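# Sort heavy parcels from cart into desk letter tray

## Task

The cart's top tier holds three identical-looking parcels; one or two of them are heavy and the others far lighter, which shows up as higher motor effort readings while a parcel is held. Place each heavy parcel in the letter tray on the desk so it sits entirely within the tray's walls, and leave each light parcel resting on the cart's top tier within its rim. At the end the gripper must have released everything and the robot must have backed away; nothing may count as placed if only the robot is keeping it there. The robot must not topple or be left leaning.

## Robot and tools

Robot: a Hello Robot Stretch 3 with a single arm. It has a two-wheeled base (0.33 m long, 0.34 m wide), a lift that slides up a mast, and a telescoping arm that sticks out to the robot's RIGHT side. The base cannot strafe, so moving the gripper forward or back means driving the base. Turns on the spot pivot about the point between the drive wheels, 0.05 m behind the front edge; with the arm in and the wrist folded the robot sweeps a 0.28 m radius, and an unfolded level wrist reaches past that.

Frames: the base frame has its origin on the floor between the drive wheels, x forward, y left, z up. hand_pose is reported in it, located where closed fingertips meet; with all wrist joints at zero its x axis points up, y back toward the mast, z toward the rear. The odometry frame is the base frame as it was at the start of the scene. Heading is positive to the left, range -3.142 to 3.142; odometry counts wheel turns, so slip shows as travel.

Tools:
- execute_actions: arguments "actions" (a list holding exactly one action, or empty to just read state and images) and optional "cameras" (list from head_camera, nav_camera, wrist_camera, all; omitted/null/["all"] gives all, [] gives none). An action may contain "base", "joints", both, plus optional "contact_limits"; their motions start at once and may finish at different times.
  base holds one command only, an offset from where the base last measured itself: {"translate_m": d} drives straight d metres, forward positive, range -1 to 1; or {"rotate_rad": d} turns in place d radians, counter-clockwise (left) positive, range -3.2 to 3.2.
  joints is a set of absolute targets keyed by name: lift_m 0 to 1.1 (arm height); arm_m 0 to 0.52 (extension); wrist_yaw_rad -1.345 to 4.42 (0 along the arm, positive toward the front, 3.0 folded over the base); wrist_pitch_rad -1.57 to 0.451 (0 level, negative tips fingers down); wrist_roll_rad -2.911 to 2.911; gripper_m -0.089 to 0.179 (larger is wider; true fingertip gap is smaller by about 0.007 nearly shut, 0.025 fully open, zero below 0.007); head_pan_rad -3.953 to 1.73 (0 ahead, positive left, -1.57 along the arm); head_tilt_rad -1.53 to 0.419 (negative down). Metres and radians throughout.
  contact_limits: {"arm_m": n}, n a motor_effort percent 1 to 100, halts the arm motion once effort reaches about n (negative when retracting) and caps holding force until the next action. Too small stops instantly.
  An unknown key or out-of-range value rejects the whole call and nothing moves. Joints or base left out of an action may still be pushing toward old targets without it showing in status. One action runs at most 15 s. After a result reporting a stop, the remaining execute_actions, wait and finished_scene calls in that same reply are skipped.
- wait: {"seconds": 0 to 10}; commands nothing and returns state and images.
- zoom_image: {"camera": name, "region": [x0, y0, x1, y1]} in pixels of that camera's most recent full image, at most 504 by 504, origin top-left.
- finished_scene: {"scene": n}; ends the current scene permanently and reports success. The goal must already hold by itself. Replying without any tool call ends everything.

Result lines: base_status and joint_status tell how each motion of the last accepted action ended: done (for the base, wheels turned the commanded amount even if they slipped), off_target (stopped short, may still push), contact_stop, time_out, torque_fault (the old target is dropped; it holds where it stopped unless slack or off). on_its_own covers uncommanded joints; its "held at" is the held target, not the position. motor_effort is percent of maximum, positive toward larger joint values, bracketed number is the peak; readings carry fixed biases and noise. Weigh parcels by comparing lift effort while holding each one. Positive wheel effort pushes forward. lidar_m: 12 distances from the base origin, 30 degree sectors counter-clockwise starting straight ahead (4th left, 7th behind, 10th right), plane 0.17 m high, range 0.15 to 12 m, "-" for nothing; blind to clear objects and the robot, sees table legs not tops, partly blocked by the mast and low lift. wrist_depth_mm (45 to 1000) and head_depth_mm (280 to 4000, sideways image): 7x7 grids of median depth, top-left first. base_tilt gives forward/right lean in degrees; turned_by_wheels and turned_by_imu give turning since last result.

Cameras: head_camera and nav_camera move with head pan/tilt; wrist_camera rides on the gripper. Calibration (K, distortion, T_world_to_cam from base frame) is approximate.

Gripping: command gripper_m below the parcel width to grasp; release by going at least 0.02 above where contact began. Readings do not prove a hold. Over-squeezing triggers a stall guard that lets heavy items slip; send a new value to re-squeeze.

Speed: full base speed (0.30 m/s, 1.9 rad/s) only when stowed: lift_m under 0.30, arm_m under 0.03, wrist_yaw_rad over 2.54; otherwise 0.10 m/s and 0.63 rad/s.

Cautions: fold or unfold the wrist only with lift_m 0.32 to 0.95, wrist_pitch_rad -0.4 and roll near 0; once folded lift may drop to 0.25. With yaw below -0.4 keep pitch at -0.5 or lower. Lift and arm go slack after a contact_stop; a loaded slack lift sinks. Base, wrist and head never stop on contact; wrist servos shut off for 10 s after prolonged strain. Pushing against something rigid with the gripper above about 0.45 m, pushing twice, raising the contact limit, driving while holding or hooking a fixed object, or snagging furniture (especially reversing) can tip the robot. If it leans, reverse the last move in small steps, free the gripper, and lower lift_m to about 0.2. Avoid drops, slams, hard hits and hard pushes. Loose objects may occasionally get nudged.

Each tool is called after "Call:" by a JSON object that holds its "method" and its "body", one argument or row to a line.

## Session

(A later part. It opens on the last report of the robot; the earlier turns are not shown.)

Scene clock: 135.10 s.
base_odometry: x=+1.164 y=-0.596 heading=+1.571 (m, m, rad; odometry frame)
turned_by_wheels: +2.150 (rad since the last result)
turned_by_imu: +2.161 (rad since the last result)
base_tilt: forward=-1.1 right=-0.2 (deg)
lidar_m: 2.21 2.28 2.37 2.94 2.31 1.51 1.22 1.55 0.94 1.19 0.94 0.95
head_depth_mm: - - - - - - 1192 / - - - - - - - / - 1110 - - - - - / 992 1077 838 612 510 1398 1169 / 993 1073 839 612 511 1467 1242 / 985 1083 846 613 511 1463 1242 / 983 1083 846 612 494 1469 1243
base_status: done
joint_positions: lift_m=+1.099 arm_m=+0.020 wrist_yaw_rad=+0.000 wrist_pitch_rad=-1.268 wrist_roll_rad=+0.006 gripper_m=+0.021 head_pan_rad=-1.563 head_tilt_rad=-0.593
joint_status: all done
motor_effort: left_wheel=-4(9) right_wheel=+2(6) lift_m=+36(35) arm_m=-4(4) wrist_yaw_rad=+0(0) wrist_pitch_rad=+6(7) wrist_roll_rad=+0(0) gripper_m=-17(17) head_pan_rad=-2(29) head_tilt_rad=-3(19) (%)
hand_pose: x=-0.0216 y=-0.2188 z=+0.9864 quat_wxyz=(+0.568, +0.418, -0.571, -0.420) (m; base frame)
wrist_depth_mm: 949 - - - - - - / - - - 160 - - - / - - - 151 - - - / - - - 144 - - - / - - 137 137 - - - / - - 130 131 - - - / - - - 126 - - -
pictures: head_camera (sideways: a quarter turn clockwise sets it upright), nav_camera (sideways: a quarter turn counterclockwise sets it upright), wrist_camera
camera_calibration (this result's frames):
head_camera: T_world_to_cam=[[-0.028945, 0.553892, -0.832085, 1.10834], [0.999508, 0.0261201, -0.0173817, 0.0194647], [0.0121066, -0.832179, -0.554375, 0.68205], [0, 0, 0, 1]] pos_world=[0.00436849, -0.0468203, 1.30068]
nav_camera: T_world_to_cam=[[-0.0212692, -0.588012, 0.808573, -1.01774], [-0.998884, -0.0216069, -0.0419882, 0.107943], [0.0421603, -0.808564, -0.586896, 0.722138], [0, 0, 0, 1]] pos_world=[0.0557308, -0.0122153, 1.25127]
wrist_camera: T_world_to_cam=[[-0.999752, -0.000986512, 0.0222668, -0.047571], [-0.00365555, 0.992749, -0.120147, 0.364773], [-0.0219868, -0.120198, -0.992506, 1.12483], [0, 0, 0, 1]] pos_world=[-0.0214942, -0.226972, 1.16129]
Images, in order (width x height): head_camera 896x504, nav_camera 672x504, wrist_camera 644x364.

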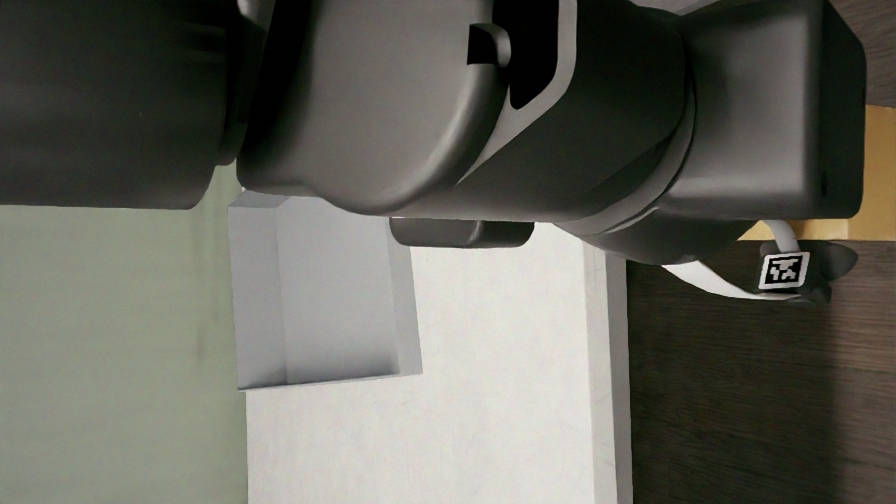

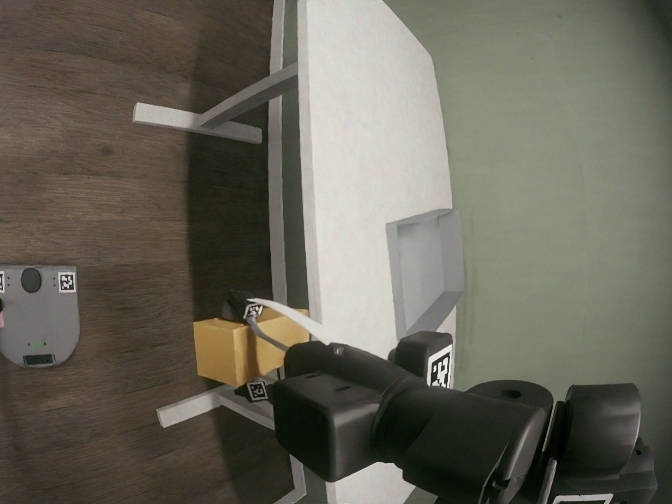

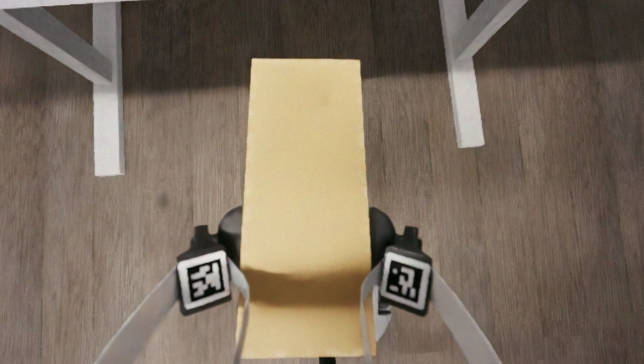

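Call:
{"method": "execute_actions", "body": {
  "actions": [
    {"base":{"rotate_rad":-0.5},"joints":{"wrist_pitch_rad":-0.45}}
  ],
  "cameras": []
}}

Call:
{"method": "execute_actions", "body": {
  "actions": [
    {"base":{"translate_m":0.31}}
  ],
  "cameras": []
}}

Call:
{"method": "execute_actions", "body": {
  "actions": [
    {"base":{"rotate_rad":0.5}}
  ],
  "cameras": []
}}

Call:
{"method": "execute_actions", "body": {
  "actions": [
    {"base":{"translate_m":-0.2},"joints":{"arm_m":0.2,"head_tilt_rad":-0.8}}
  ]
}}

Scene clock: 141.20 s.
base_odometry: x=+1.164 y=-0.596 heading=+1.071 (m, m, rad; odometry frame)
turned_by_wheels: -0.500 (rad since the last result)
turned_by_imu: -0.500 (rad since the last result)
base_tilt: forward=-1.1 right=-0.2 (deg)
lidar_m: 1.62 2.21 2.29 2.43 2.94 2.24 1.50 1.22 1.56 0.94 1.19 0.94
head_depth_mm: - - - - - 1436 1245 / - - - - - 1425 1232 / - - - - - 1394 1242 / 1153 1230 802 577 1672 1465 1246 / 1097 1170 843 611 1623 1462 1244 / 1042 1116 843 612 510 1470 1242 / 995 1078 844 612 479 1470 1246
base_status: done
joint_positions: lift_m=+1.099 arm_m=+0.020 wrist_yaw_rad=+0.000 wrist_pitch_rad=-0.517 wrist_roll_rad=+0.006 gripper_m=+0.021 head_pan_rad=-1.563 head_tilt_rad=-0.593
joint_status: wrist_pitch_rad off_target (ended at -0.517, target -0.450)
motor_effort: left_wheel=+2(8) right_wheel=-2(7) lift_m=+35(35) arm_m=-3(4) wrist_yaw_rad=+0(0) wrist_pitch_rad=+25(25) wrist_roll_rad=+0(0) gripper_m=-18(19) head_pan_rad=-2(2) head_tilt_rad=-2(3) (%)
hand_pose: x=-0.0215 y=-0.3762 z=+1.0907 quat_wxyz=(+0.682, +0.180, -0.685, -0.181) (m; base frame)
wrist_depth_mm: 721 790 862 897 - - - / 587 610 623 641 653 - - / 473 486 470 167 506 532 - / 383 401 390 153 428 - - / 338 341 144 141 - - - / 294 296 131 131 - - - / 260 284 - 124 - - -
pictures: none
No camera images: the call's "cameras" was empty. Leave "cameras" out to get every camera's image.

Scene clock: 145.50 s.
base_odometry: x=+1.313 y=-0.324 heading=+1.071 (m, m, rad; odometry frame)
turned_by_wheels: +0.000 (rad since the last result)
turned_by_imu: +0.002 (rad since the last result)
base_tilt: forward=-1.0 right=-0.1 (deg)
lidar_m: 1.41 1.96 2.03 2.25 3.09 2.61 1.81 1.50 1.02 1.08 1.02 0.65
head_depth_mm: - - - - - 1390 1240 / - - - - - 1392 1246 / - - - - - 404 1244 / 992 1075 759 567 479 394 1215 / 940 1027 814 608 479 394 364 / 893 974 805 565 479 394 342 / 853 928 769 611 480 394 335
base_status: done
joint_positions: lift_m=+1.099 arm_m=+0.020 wrist_yaw_rad=+0.000 wrist_pitch_rad=-0.517 wrist_roll_rad=+0.006 gripper_m=+0.021 head_pan_rad=-1.563 head_tilt_rad=-0.593
joint_status: not commanded
motor_effort: left_wheel=+2(8) right_wheel=-2(3) lift_m=+35(35) arm_m=-3(4) wrist_yaw_rad=+0(0) wrist_pitch_rad=+25(25) wrist_roll_rad=+0(0) gripper_m=-18(18) head_pan_rad=-2(2) head_tilt_rad=-3(3) (%)
hand_pose: x=-0.0215 y=-0.3762 z=+1.0907 quat_wxyz=(+0.682, +0.180, -0.685, -0.181) (m; base frame)
wrist_depth_mm: 623 690 763 875 902 - - / 570 550 581 601 665 660 682 / 477 473 471 167 513 506 526 / 398 391 387 153 409 424 426 / 337 337 143 141 362 358 384 / 295 297 130 131 - 303 - / 260 262 257 124 265 - -
pictures: none
No camera images: the call's "cameras" was empty. Leave "cameras" out to get every camera's image.

Scene clock: 147.23 s.
base_odometry: x=+1.313 y=-0.324 heading=+1.571 (m, m, rad; odometry frame)
turned_by_wheels: +0.500 (rad since the last result)
turned_by_imu: +0.502 (rad since the last result)
base_tilt: forward=-1.0 right=-0.1 (deg)
lidar_m: 1.96 2.02 2.24 3.09 2.70 1.82 1.50 1.02 1.08 1.03 0.65 1.37
head_depth_mm: - - - - - 384 357 / - - - - - 384 358 / - - - - - 394 349 / 851 926 803 577 479 394 350 / 849 935 844 612 479 394 349 / 846 934 846 613 479 394 349 / 846 930 846 612 480 394 342
base_status: done
joint_positions: lift_m=+1.099 arm_m=+0.020 wrist_yaw_rad=+0.000 wrist_pitch_rad=-0.517 wrist_roll_rad=+0.006 gripper_m=+0.021 head_pan_rad=-1.563 head_tilt_rad=-0.593
joint_status: not commanded
motor_effort: left_wheel=-3(9) right_wheel=+2(6) lift_m=+35(35) arm_m=-4(3) wrist_yaw_rad=+0(0) wrist_pitch_rad=+25(25) wrist_roll_rad=+0(0) gripper_m=-18(18) head_pan_rad=-2(2) head_tilt_rad=-3(3) (%)
hand_pose: x=-0.0215 y=-0.3762 z=+1.0907 quat_wxyz=(+0.682, +0.180, -0.685, -0.181) (m; base frame)
wrist_depth_mm: 686 712 739 734 760 777 786 / 599 620 607 532 584 589 673 / 480 486 476 167 502 492 437 / 400 399 393 153 382 418 393 / 339 340 143 141 327 354 348 / 293 296 131 131 - 305 308 / 260 261 256 124 262 270 270
pictures: none
No camera images: the call's "cameras" was empty. Leave "cameras" out to get every camera's image.

Scene clock: 150.33 s.
base_odometry: x=+1.313 y=-0.524 heading=+1.571 (m, m, rad; odometry frame)
turned_by_wheels: +0.000 (rad since the last result)
turned_by_imu: +0.001 (rad since the last result)
base_tilt: forward=-1.0 right=-0.2 (deg)
lidar_m: 2.15 2.23 2.38 3.07 2.41 1.62 1.31 0.90 0.88 1.04 0.83 0.79
head_depth_mm: 914 711 545 468 396 1297 1148 / 905 680 569 469 395 1301 1146 / - 655 570 468 396 1300 1149 / 881 681 571 469 396 1276 1149 / 877 727 558 469 397 1272 1149 / 890 745 576 470 397 1277 1151 / 889 746 577 470 397 1280 1147
base_status: done
joint_positions: lift_m=+1.099 arm_m=+0.200 wrist_yaw_rad=+0.000 wrist_pitch_rad=-0.516 wrist_roll_rad=+0.006 gripper_m=+0.021 head_pan_rad=-1.563 head_tilt_rad=-0.790
joint_status: all done
motor_effort: left_wheel=-2(9) right_wheel=+2(3) lift_m=+35(35) arm_m=+4(7) wrist_yaw_rad=+0(0) wrist_pitch_rad=+25(25) wrist_roll_rad=+0(0) gripper_m=-18(19) head_pan_rad=-2(2) head_tilt_rad=-4(17) (%)
hand_pose: x=-0.0215 y=-0.5555 z=+1.0907 quat_wxyz=(+0.682, +0.180, -0.685, -0.181) (m; base frame)
wrist_depth_mm: 531 550 560 574 590 606 620 / 590 604 608 611 627 654 676 / 477 469 415 168 482 505 519 / 394 384 384 154 379 416 422 / 337 328 143 141 327 346 355 / 292 278 130 131 - 272 307 / 257 259 254 124 260 237 271
pictures: head_camera (sideways: a quarter turn clockwise sets it upright), nav_camera (sideways: a quarter turn counterclockwise sets it upright), wrist_camera
camera_calibration (this result's frames):
head_camera: T_world_to_cam=[[-0.0300076, 0.706395, -0.707182, 0.945536], [0.999489, 0.0290034, -0.0134398, 0.014329], [0.0110169, -0.707224, -0.706904, 0.88047], [0, 0, 0, 1]] pos_world=[0.00435162, -0.045648, 1.29127]
nav_camera: T_world_to_cam=[[-0.0202524, -0.735237, 0.677508, -0.846921], [-0.998953, -0.0129285, -0.0438912, 0.11041], [0.0410296, -0.677687, -0.734205, 0.913755], [0, 0, 0, 1]] pos_world=[0.0556513, -0.00202084, 1.24952]
wrist_camera: T_world_to_cam=[[-0.999757, 0.0139433, 0.0170968, -0.0362022], [-0.00411762, 0.643406, -0.765514, 1.22138], [-0.0216739, -0.765398, -0.643192, 0.448483], [0, 0, 0, 1]] pos_world=[-0.0214438, -0.442071, 1.22406]
Images, in order (width x height): head_camera 896x504, nav_camera 672x504, wrist_camera 644x364.

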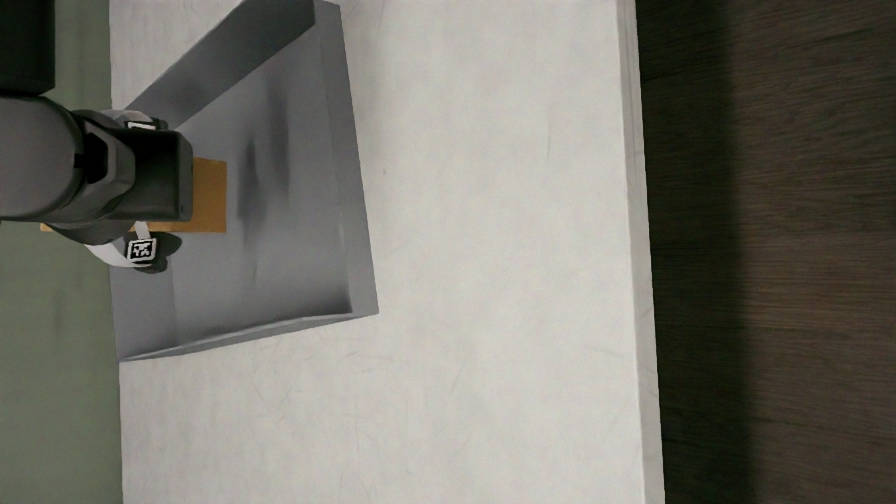

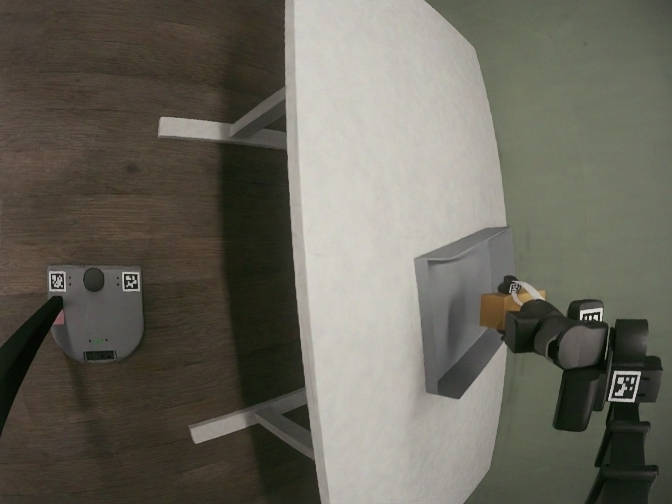

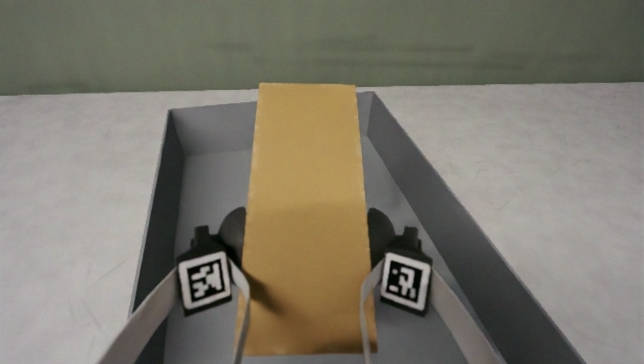

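Call:
{"method": "execute_actions", "body": {
  "actions": [
    {"joints":{"arm_m":0.42}}
  ],
  "cameras": []
}}

Call:
{"method": "execute_actions", "body": {
  "actions": [
    {"joints":{"wrist_pitch_rad":-1.0}}
  ]
}}

Scene clock: 155.23 s.
base_odometry: x=+1.313 y=-0.524 heading=+1.571 (m, m, rad; odometry frame)
turned_by_wheels: +0.000 (rad since the last result)
turned_by_imu: +0.001 (rad since the last result)
base_tilt: forward=-1.1 right=-0.2 (deg)
lidar_m: 2.16 2.22 2.37 3.07 2.40 1.62 1.30 0.90 0.88 1.04 0.83 0.78
head_depth_mm: 892 711 544 468 395 1299 1143 / 889 691 570 469 396 1301 1148 / 744 737 571 469 396 1299 1146 / 867 737 571 469 397 1282 1148 / 880 730 559 470 396 1274 1147 / 890 745 575 470 396 1277 1150 / 887 746 576 470 397 1278 1147
base_status: not commanded
joint_positions: lift_m=+1.099 arm_m=+0.420 wrist_yaw_rad=+0.000 wrist_pitch_rad=-0.516 wrist_roll_rad=+0.006 gripper_m=+0.021 head_pan_rad=-1.563 head_tilt_rad=-0.790
joint_status: all done
motor_effort: left_wheel=-2(2) right_wheel=+2(1) lift_m=+35(35) arm_m=+4(5) wrist_yaw_rad=+0(0) wrist_pitch_rad=+24(25) wrist_roll_rad=+0(0) gripper_m=-17(18) head_pan_rad=-2(2) head_tilt_rad=-4(4) (%)
hand_pose: x=-0.0215 y=-0.7755 z=+1.0908 quat_wxyz=(+0.682, +0.180, -0.685, -0.181) (m; base frame)
wrist_depth_mm: 337 345 353 360 370 384 386 / 378 380 390 388 408 420 435 / 419 422 428 168 470 481 483 / 392 399 384 153 409 420 425 / 335 339 143 141 349 351 359 / 276 243 130 132 - 307 304 / 220 256 252 124 251 268 271
pictures: none
No camera images: the call's "cameras" was empty. Leave "cameras" out to get every camera's image.

Scene clock: 156.23 s.
base_odometry: x=+1.313 y=-0.524 heading=+1.571 (m, m, rad; odometry frame)
turned_by_wheels: +0.000 (rad since the last result)
turned_by_imu: +0.000 (rad since the last result)
base_tilt: forward=-1.0 right=-0.2 (deg)
lidar_m: 2.16 2.22 2.37 3.08 2.40 1.62 1.30 0.90 0.88 1.04 0.83 0.78
head_depth_mm: 890 711 543 468 395 1295 1145 / 889 691 570 468 395 1293 1146 / - 628 571 469 396 1303 1144 / 878 694 571 469 396 1275 1151 / 877 730 558 469 396 1274 1152 / 891 745 576 469 397 1278 1146 / 890 745 577 470 397 1277 1145
base_status: not commanded
joint_positions: lift_m=+1.099 arm_m=+0.420 wrist_yaw_rad=+0.000 wrist_pitch_rad=-1.032 wrist_roll_rad=+0.006 gripper_m=+0.021 head_pan_rad=-1.563 head_tilt_rad=-0.790
joint_status: all done
motor_effort: left_wheel=-3(2) right_wheel=+1(2) lift_m=+35(35) arm_m=+3(4) wrist_yaw_rad=+0(0) wrist_pitch_rad=+12(24) wrist_roll_rad=+0(0) gripper_m=-17(18) head_pan_rad=-2(2) head_tilt_rad=-4(4) (%)
hand_pose: x=-0.0216 y=-0.6753 z=+1.0059 quat_wxyz=(+0.613, +0.348, -0.616, -0.350) (m; base frame)
wrist_depth_mm: 199 210 229 248 247 284 287 / 218 246 254 258 255 261 270 / 206 237 239 166 244 205 254 / 197 225 225 152 232 193 240 / 189 214 143 141 221 200 224 / 180 205 130 132 - 205 170 / 172 195 192 125 198 198 159
pictures: head_camera (sideways: a quarter turn clockwise sets it upright), nav_camera (sideways: a quarter turn counterclockwise sets it upright), wrist_camera
camera_calibration (this result's frames):
head_camera: T_world_to_cam=[[-0.0300029, 0.706439, -0.707138, 0.945479], [0.999489, 0.0289971, -0.0134385, 0.0143272], [0.0110115, -0.70718, -0.706948, 0.880527], [0, 0, 0, 1]] pos_world=[0.00435129, -0.0456473, 1.29126]
nav_camera: T_world_to_cam=[[-0.0202573, -0.735279, 0.677462, -0.846862], [-0.998953, -0.0129186, -0.0438916, 0.110411], [0.0410244, -0.677642, -0.734247, 0.91381], [0, 0, 0, 1]] pos_world=[0.0556513, -0.00201794, 1.24952]
wrist_camera: T_world_to_cam=[[-0.999752, 0.00410174, 0.0218847, -0.0446189], [-0.00378315, 0.937302, -0.348499, 1.01253], [-0.021942, -0.348495, -0.937054, 0.879302], [0, 0, 0, 1]] pos_world=[-0.0214836, -0.642431, 1.1778]
Images, in order (width x height): head_camera 896x504, nav_camera 672x504, wrist_camera 644x364.

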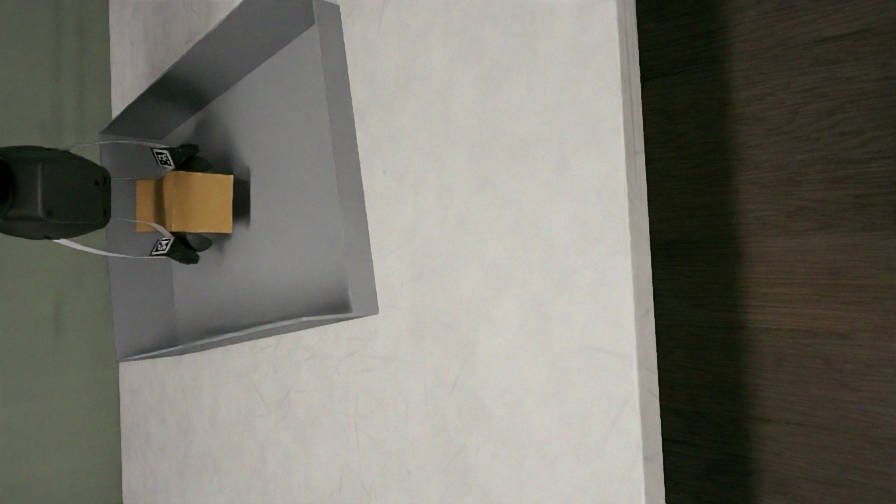

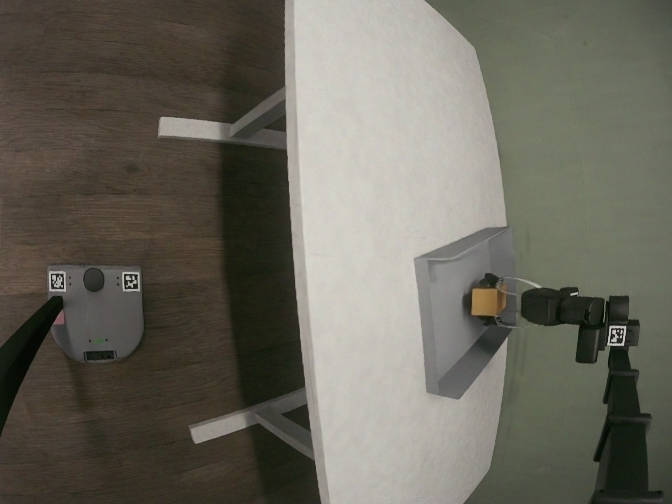

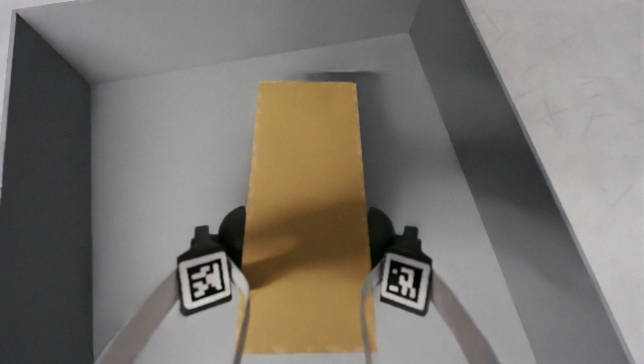

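Call:
{"method": "execute_actions", "body": {
  "actions": [
    {"joints":{"wrist_pitch_rad":-1.22}}
  ],
  "cameras": ["wrist_camera"]
}}

Call:
{"method": "execute_actions", "body": {
  "actions": [
    {"joints":{"gripper_m":0.09}}
  ],
  "cameras": ["wrist_camera"]
}}

Call:
{"method": "execute_actions", "body": {
  "actions": [
    {"joints":{"wrist_pitch_rad":-0.4}}
  ],
  "cameras": []
}}

Call:
{"method": "execute_actions", "body": {
  "actions": [
    {"joints":{"arm_m":0.0}}
  ],
  "cameras": ["head_camera"]
}}

Scene clock: 158.73 s.
base_odometry: x=+1.313 y=-0.524 heading=+1.571 (m, m, rad; odometry frame)
turned_by_wheels: +0.000 (rad since the last result)
turned_by_imu: +0.001 (rad since the last result)
base_tilt: forward=-1.0 right=-0.2 (deg)
lidar_m: 2.15 2.22 2.38 3.07 2.40 1.62 1.30 0.90 0.87 1.04 0.83 0.78
head_depth_mm: 892 711 544 468 395 1291 1146 / 891 691 570 468 395 1297 1144 / - 642 570 469 396 1300 1144 / 883 738 571 469 396 1276 1144 / 880 728 558 470 397 1272 1150 / 889 744 576 470 396 1272 1146 / 889 747 576 470 397 1273 1148
base_status: not commanded
joint_positions: lift_m=+1.100 arm_m=+0.420 wrist_yaw_rad=+0.000 wrist_pitch_rad=-1.221 wrist_roll_rad=+0.006 gripper_m=+0.021 head_pan_rad=-1.563 head_tilt_rad=-0.790
joint_status: all done
motor_effort: left_wheel=-2(2) right_wheel=+2(2) lift_m=+35(35) arm_m=+4(4) wrist_yaw_rad=+0(0) wrist_pitch_rad=+1(10) wrist_roll_rad=+0(0) gripper_m=-18(18) head_pan_rad=-2(2) head_tilt_rad=-4(4) (%)
hand_pose: x=-0.0216 y=-0.6298 z=+0.9893 quat_wxyz=(+0.578, +0.404, -0.581, -0.407) (m; base frame)
wrist_depth_mm: 211 217 220 221 222 179 230 / 201 211 212 159 216 187 223 / 190 205 206 151 211 198 219 / 181 200 203 145 207 207 163 / 173 196 139 138 205 203 160 / 165 192 131 133 198 200 155 / 157 189 189 128 193 195 162
pictures: wrist_camera
camera_calibration (this result's frames):
wrist_camera: T_world_to_cam=[[-0.999752, 0.0000941503, 0.022288, -0.0473815], [-0.0036188, 0.986036, -0.16649, 0.81469], [-0.0219925, -0.166529, -0.985791, 1.04241], [0, 0, 0, 1]] pos_world=[-0.0214964, -0.629718, 1.16429]
Images, in order (width x height): wrist_camera 644x364.

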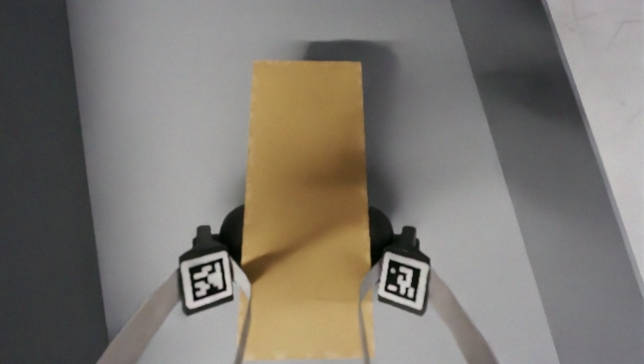

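Scene clock: 159.93 s.
base_odometry: x=+1.313 y=-0.524 heading=+1.571 (m, m, rad; odometry frame)
turned_by_wheels: +0.000 (rad since the last result)
turned_by_imu: +0.000 (rad since the last result)
base_tilt: forward=-1.0 right=-0.2 (deg)
lidar_m: 2.16 2.22 2.36 3.08 2.40 1.62 1.30 0.90 0.87 1.04 0.83 0.78
head_depth_mm: 891 711 545 468 396 1299 1143 / 887 687 570 469 395 1300 1150 / - 667 571 468 396 1299 1146 / 881 739 572 469 396 1279 1149 / 878 728 558 470 397 1278 1148 / 889 746 577 469 397 1280 1148 / 889 746 576 471 397 1271 1152
base_status: not commanded
joint_positions: lift_m=+1.100 arm_m=+0.420 wrist_yaw_rad=+0.000 wrist_pitch_rad=-1.226 wrist_roll_rad=+0.006 gripper_m=+0.090 head_pan_rad=-1.563 head_tilt_rad=-0.790
joint_status: all done
motor_effort: left_wheel=-2(3) right_wheel=+2(2) lift_m=+32(34) arm_m=+3(4) wrist_yaw_rad=+0(0) wrist_pitch_rad=+2(4) wrist_roll_rad=+0(0) gripper_m=-1(97) head_pan_rad=-2(2) head_tilt_rad=-3(4) (%)
hand_pose: x=-0.0216 y=-0.6284 z=+0.9890 quat_wxyz=(+0.577, +0.406, -0.580, -0.409) (m; base frame)
wrist_depth_mm: 211 214 218 221 223 180 230 / 200 210 212 159 217 189 225 / 190 206 207 157 213 198 217 / 181 202 202 153 207 207 164 / 172 198 197 149 203 204 159 / 164 193 192 146 198 201 156 / 153 189 189 143 194 195 163
pictures: wrist_camera
camera_calibration (this result's frames):
wrist_camera: T_world_to_cam=[[-0.999752, -0.0000227414, 0.0222879, -0.04745], [-0.00361463, 0.986926, -0.161132, 0.808577], [-0.0219928, -0.161172, -0.986681, 1.04665], [0, 0, 0, 1]] pos_world=[-0.0214966, -0.629316, 1.16406]
Images, in order (width x height): wrist_camera 644x364.

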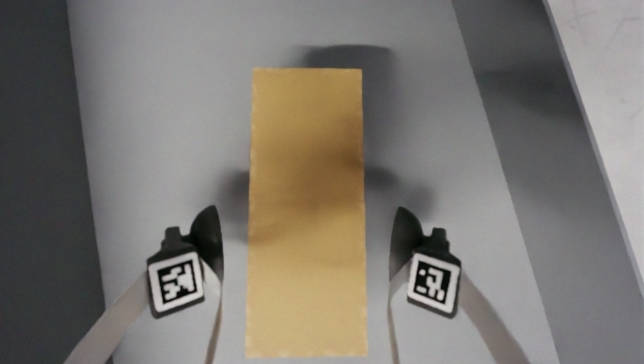

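Scene clock: 161.17 s.
base_odometry: x=+1.313 y=-0.524 heading=+1.571 (m, m, rad; odometry frame)
turned_by_wheels: +0.000 (rad since the last result)
turned_by_imu: +0.000 (rad since the last result)
base_tilt: forward=-1.0 right=-0.2 (deg)
lidar_m: 2.16 2.22 2.38 3.07 2.40 1.62 1.30 0.90 0.88 1.04 0.83 0.78
head_depth_mm: 893 712 544 468 396 1296 1141 / 889 693 571 469 396 1300 1147 / 901 681 570 468 396 1297 1140 / 891 737 571 469 397 1273 1150 / 878 730 558 470 396 1279 1146 / 891 746 576 470 397 1277 1151 / 886 747 577 470 397 1278 1148
base_status: not commanded
joint_positions: lift_m=+1.100 arm_m=+0.420 wrist_yaw_rad=+0.000 wrist_pitch_rad=-0.419 wrist_roll_rad=+0.006 gripper_m=+0.090 head_pan_rad=-1.563 head_tilt_rad=-0.790
joint_status: all done
motor_effort: left_wheel=-2(3) right_wheel=+1(2) lift_m=+32(32) arm_m=+4(3) wrist_yaw_rad=+0(0) wrist_pitch_rad=+7(6) wrist_roll_rad=+0(0) gripper_m=+1(1) head_pan_rad=-2(2) head_tilt_rad=-4(4) (%)
hand_pose: x=-0.0215 y=-0.7889 z=+1.1121 quat_wxyz=(+0.690, +0.147, -0.693, -0.148) (m; base frame)
wrist_depth_mm: 333 337 346 356 358 373 380 / 361 366 374 386 396 404 415 / 394 408 415 432 440 450 462 / 436 442 456 462 479 495 497 / 380 388 393 396 413 403 407 / 324 339 263 274 285 343 343 / 268 251 271 285 274 293 295
pictures: none
No camera images: the call's "cameras" was empty. Leave "cameras" out to get every camera's image.

Scene clock: 165.43 s.
base_odometry: x=+1.313 y=-0.524 heading=+1.571 (m, m, rad; odometry frame)
turned_by_wheels: +0.000 (rad since the last result)
turned_by_imu: +0.001 (rad since the last result)
base_tilt: forward=-1.1 right=-0.2 (deg)
lidar_m: 2.16 2.22 2.37 3.06 2.41 1.62 1.30 0.90 0.87 1.04 0.83 0.79
head_depth_mm: - - - - 387 1298 1144 / - - - - 385 1301 1145 / - 625 - - 396 1305 1146 / 882 739 524 469 396 1277 1149 / 879 735 557 470 397 1278 1141 / 890 744 577 470 397 1279 1149 / 888 746 578 471 397 1281 1150
base_status: not commanded
joint_positions: lift_m=+1.100 arm_m=+0.002 wrist_yaw_rad=+0.000 wrist_pitch_rad=-0.418 wrist_roll_rad=+0.006 gripper_m=+0.090 head_pan_rad=-1.563 head_tilt_rad=-0.790
joint_status: all done
joint sent to its limit — the command would take arm_m past its lower limit, so that joint was sent only as far as its limit.
motor_effort: left_wheel=-3(2) right_wheel=+1(2) lift_m=+32(32) arm_m=-4(5) wrist_yaw_rad=+0(0) wrist_pitch_rad=+7(7) wrist_roll_rad=+0(0) gripper_m=+1(0) head_pan_rad=-2(2) head_tilt_rad=-4(4) (%)
hand_pose: x=-0.0215 y=-0.3715 z=+1.1123 quat_wxyz=(+0.690, +0.147, -0.693, -0.147) (m; base frame)
wrist_depth_mm: 698 719 712 757 746 796 792 / 757 762 790 770 814 861 879 / 592 602 583 607 604 635 664 / 473 473 470 442 448 498 511 / 385 391 394 397 396 409 412 / 328 341 325 331 337 340 343 / 286 288 289 292 295 299 297
pictures: head_camera (sideways: a quarter turn clockwise sets it upright)
camera_calibration (this result's frames):
head_camera: T_world_to_cam=[[-0.0300013, 0.706451, -0.707126, 0.945463], [0.999489, 0.028995, -0.0134381, 0.0143267], [0.0110097, -0.707168, -0.70696, 0.880543], [0, 0, 0, 1]] pos_world=[0.00435118, -0.0456471, 1.29126]
Images, in order (width x height): head_camera 896x504.

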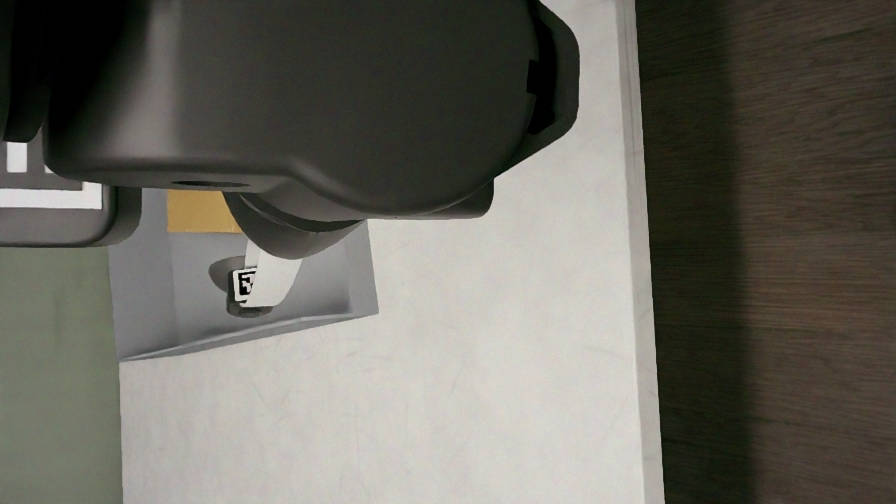

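Call:
{"method": "finished_scene", "body": {
  "scene": 1
}}

The scene is finished: the task was done.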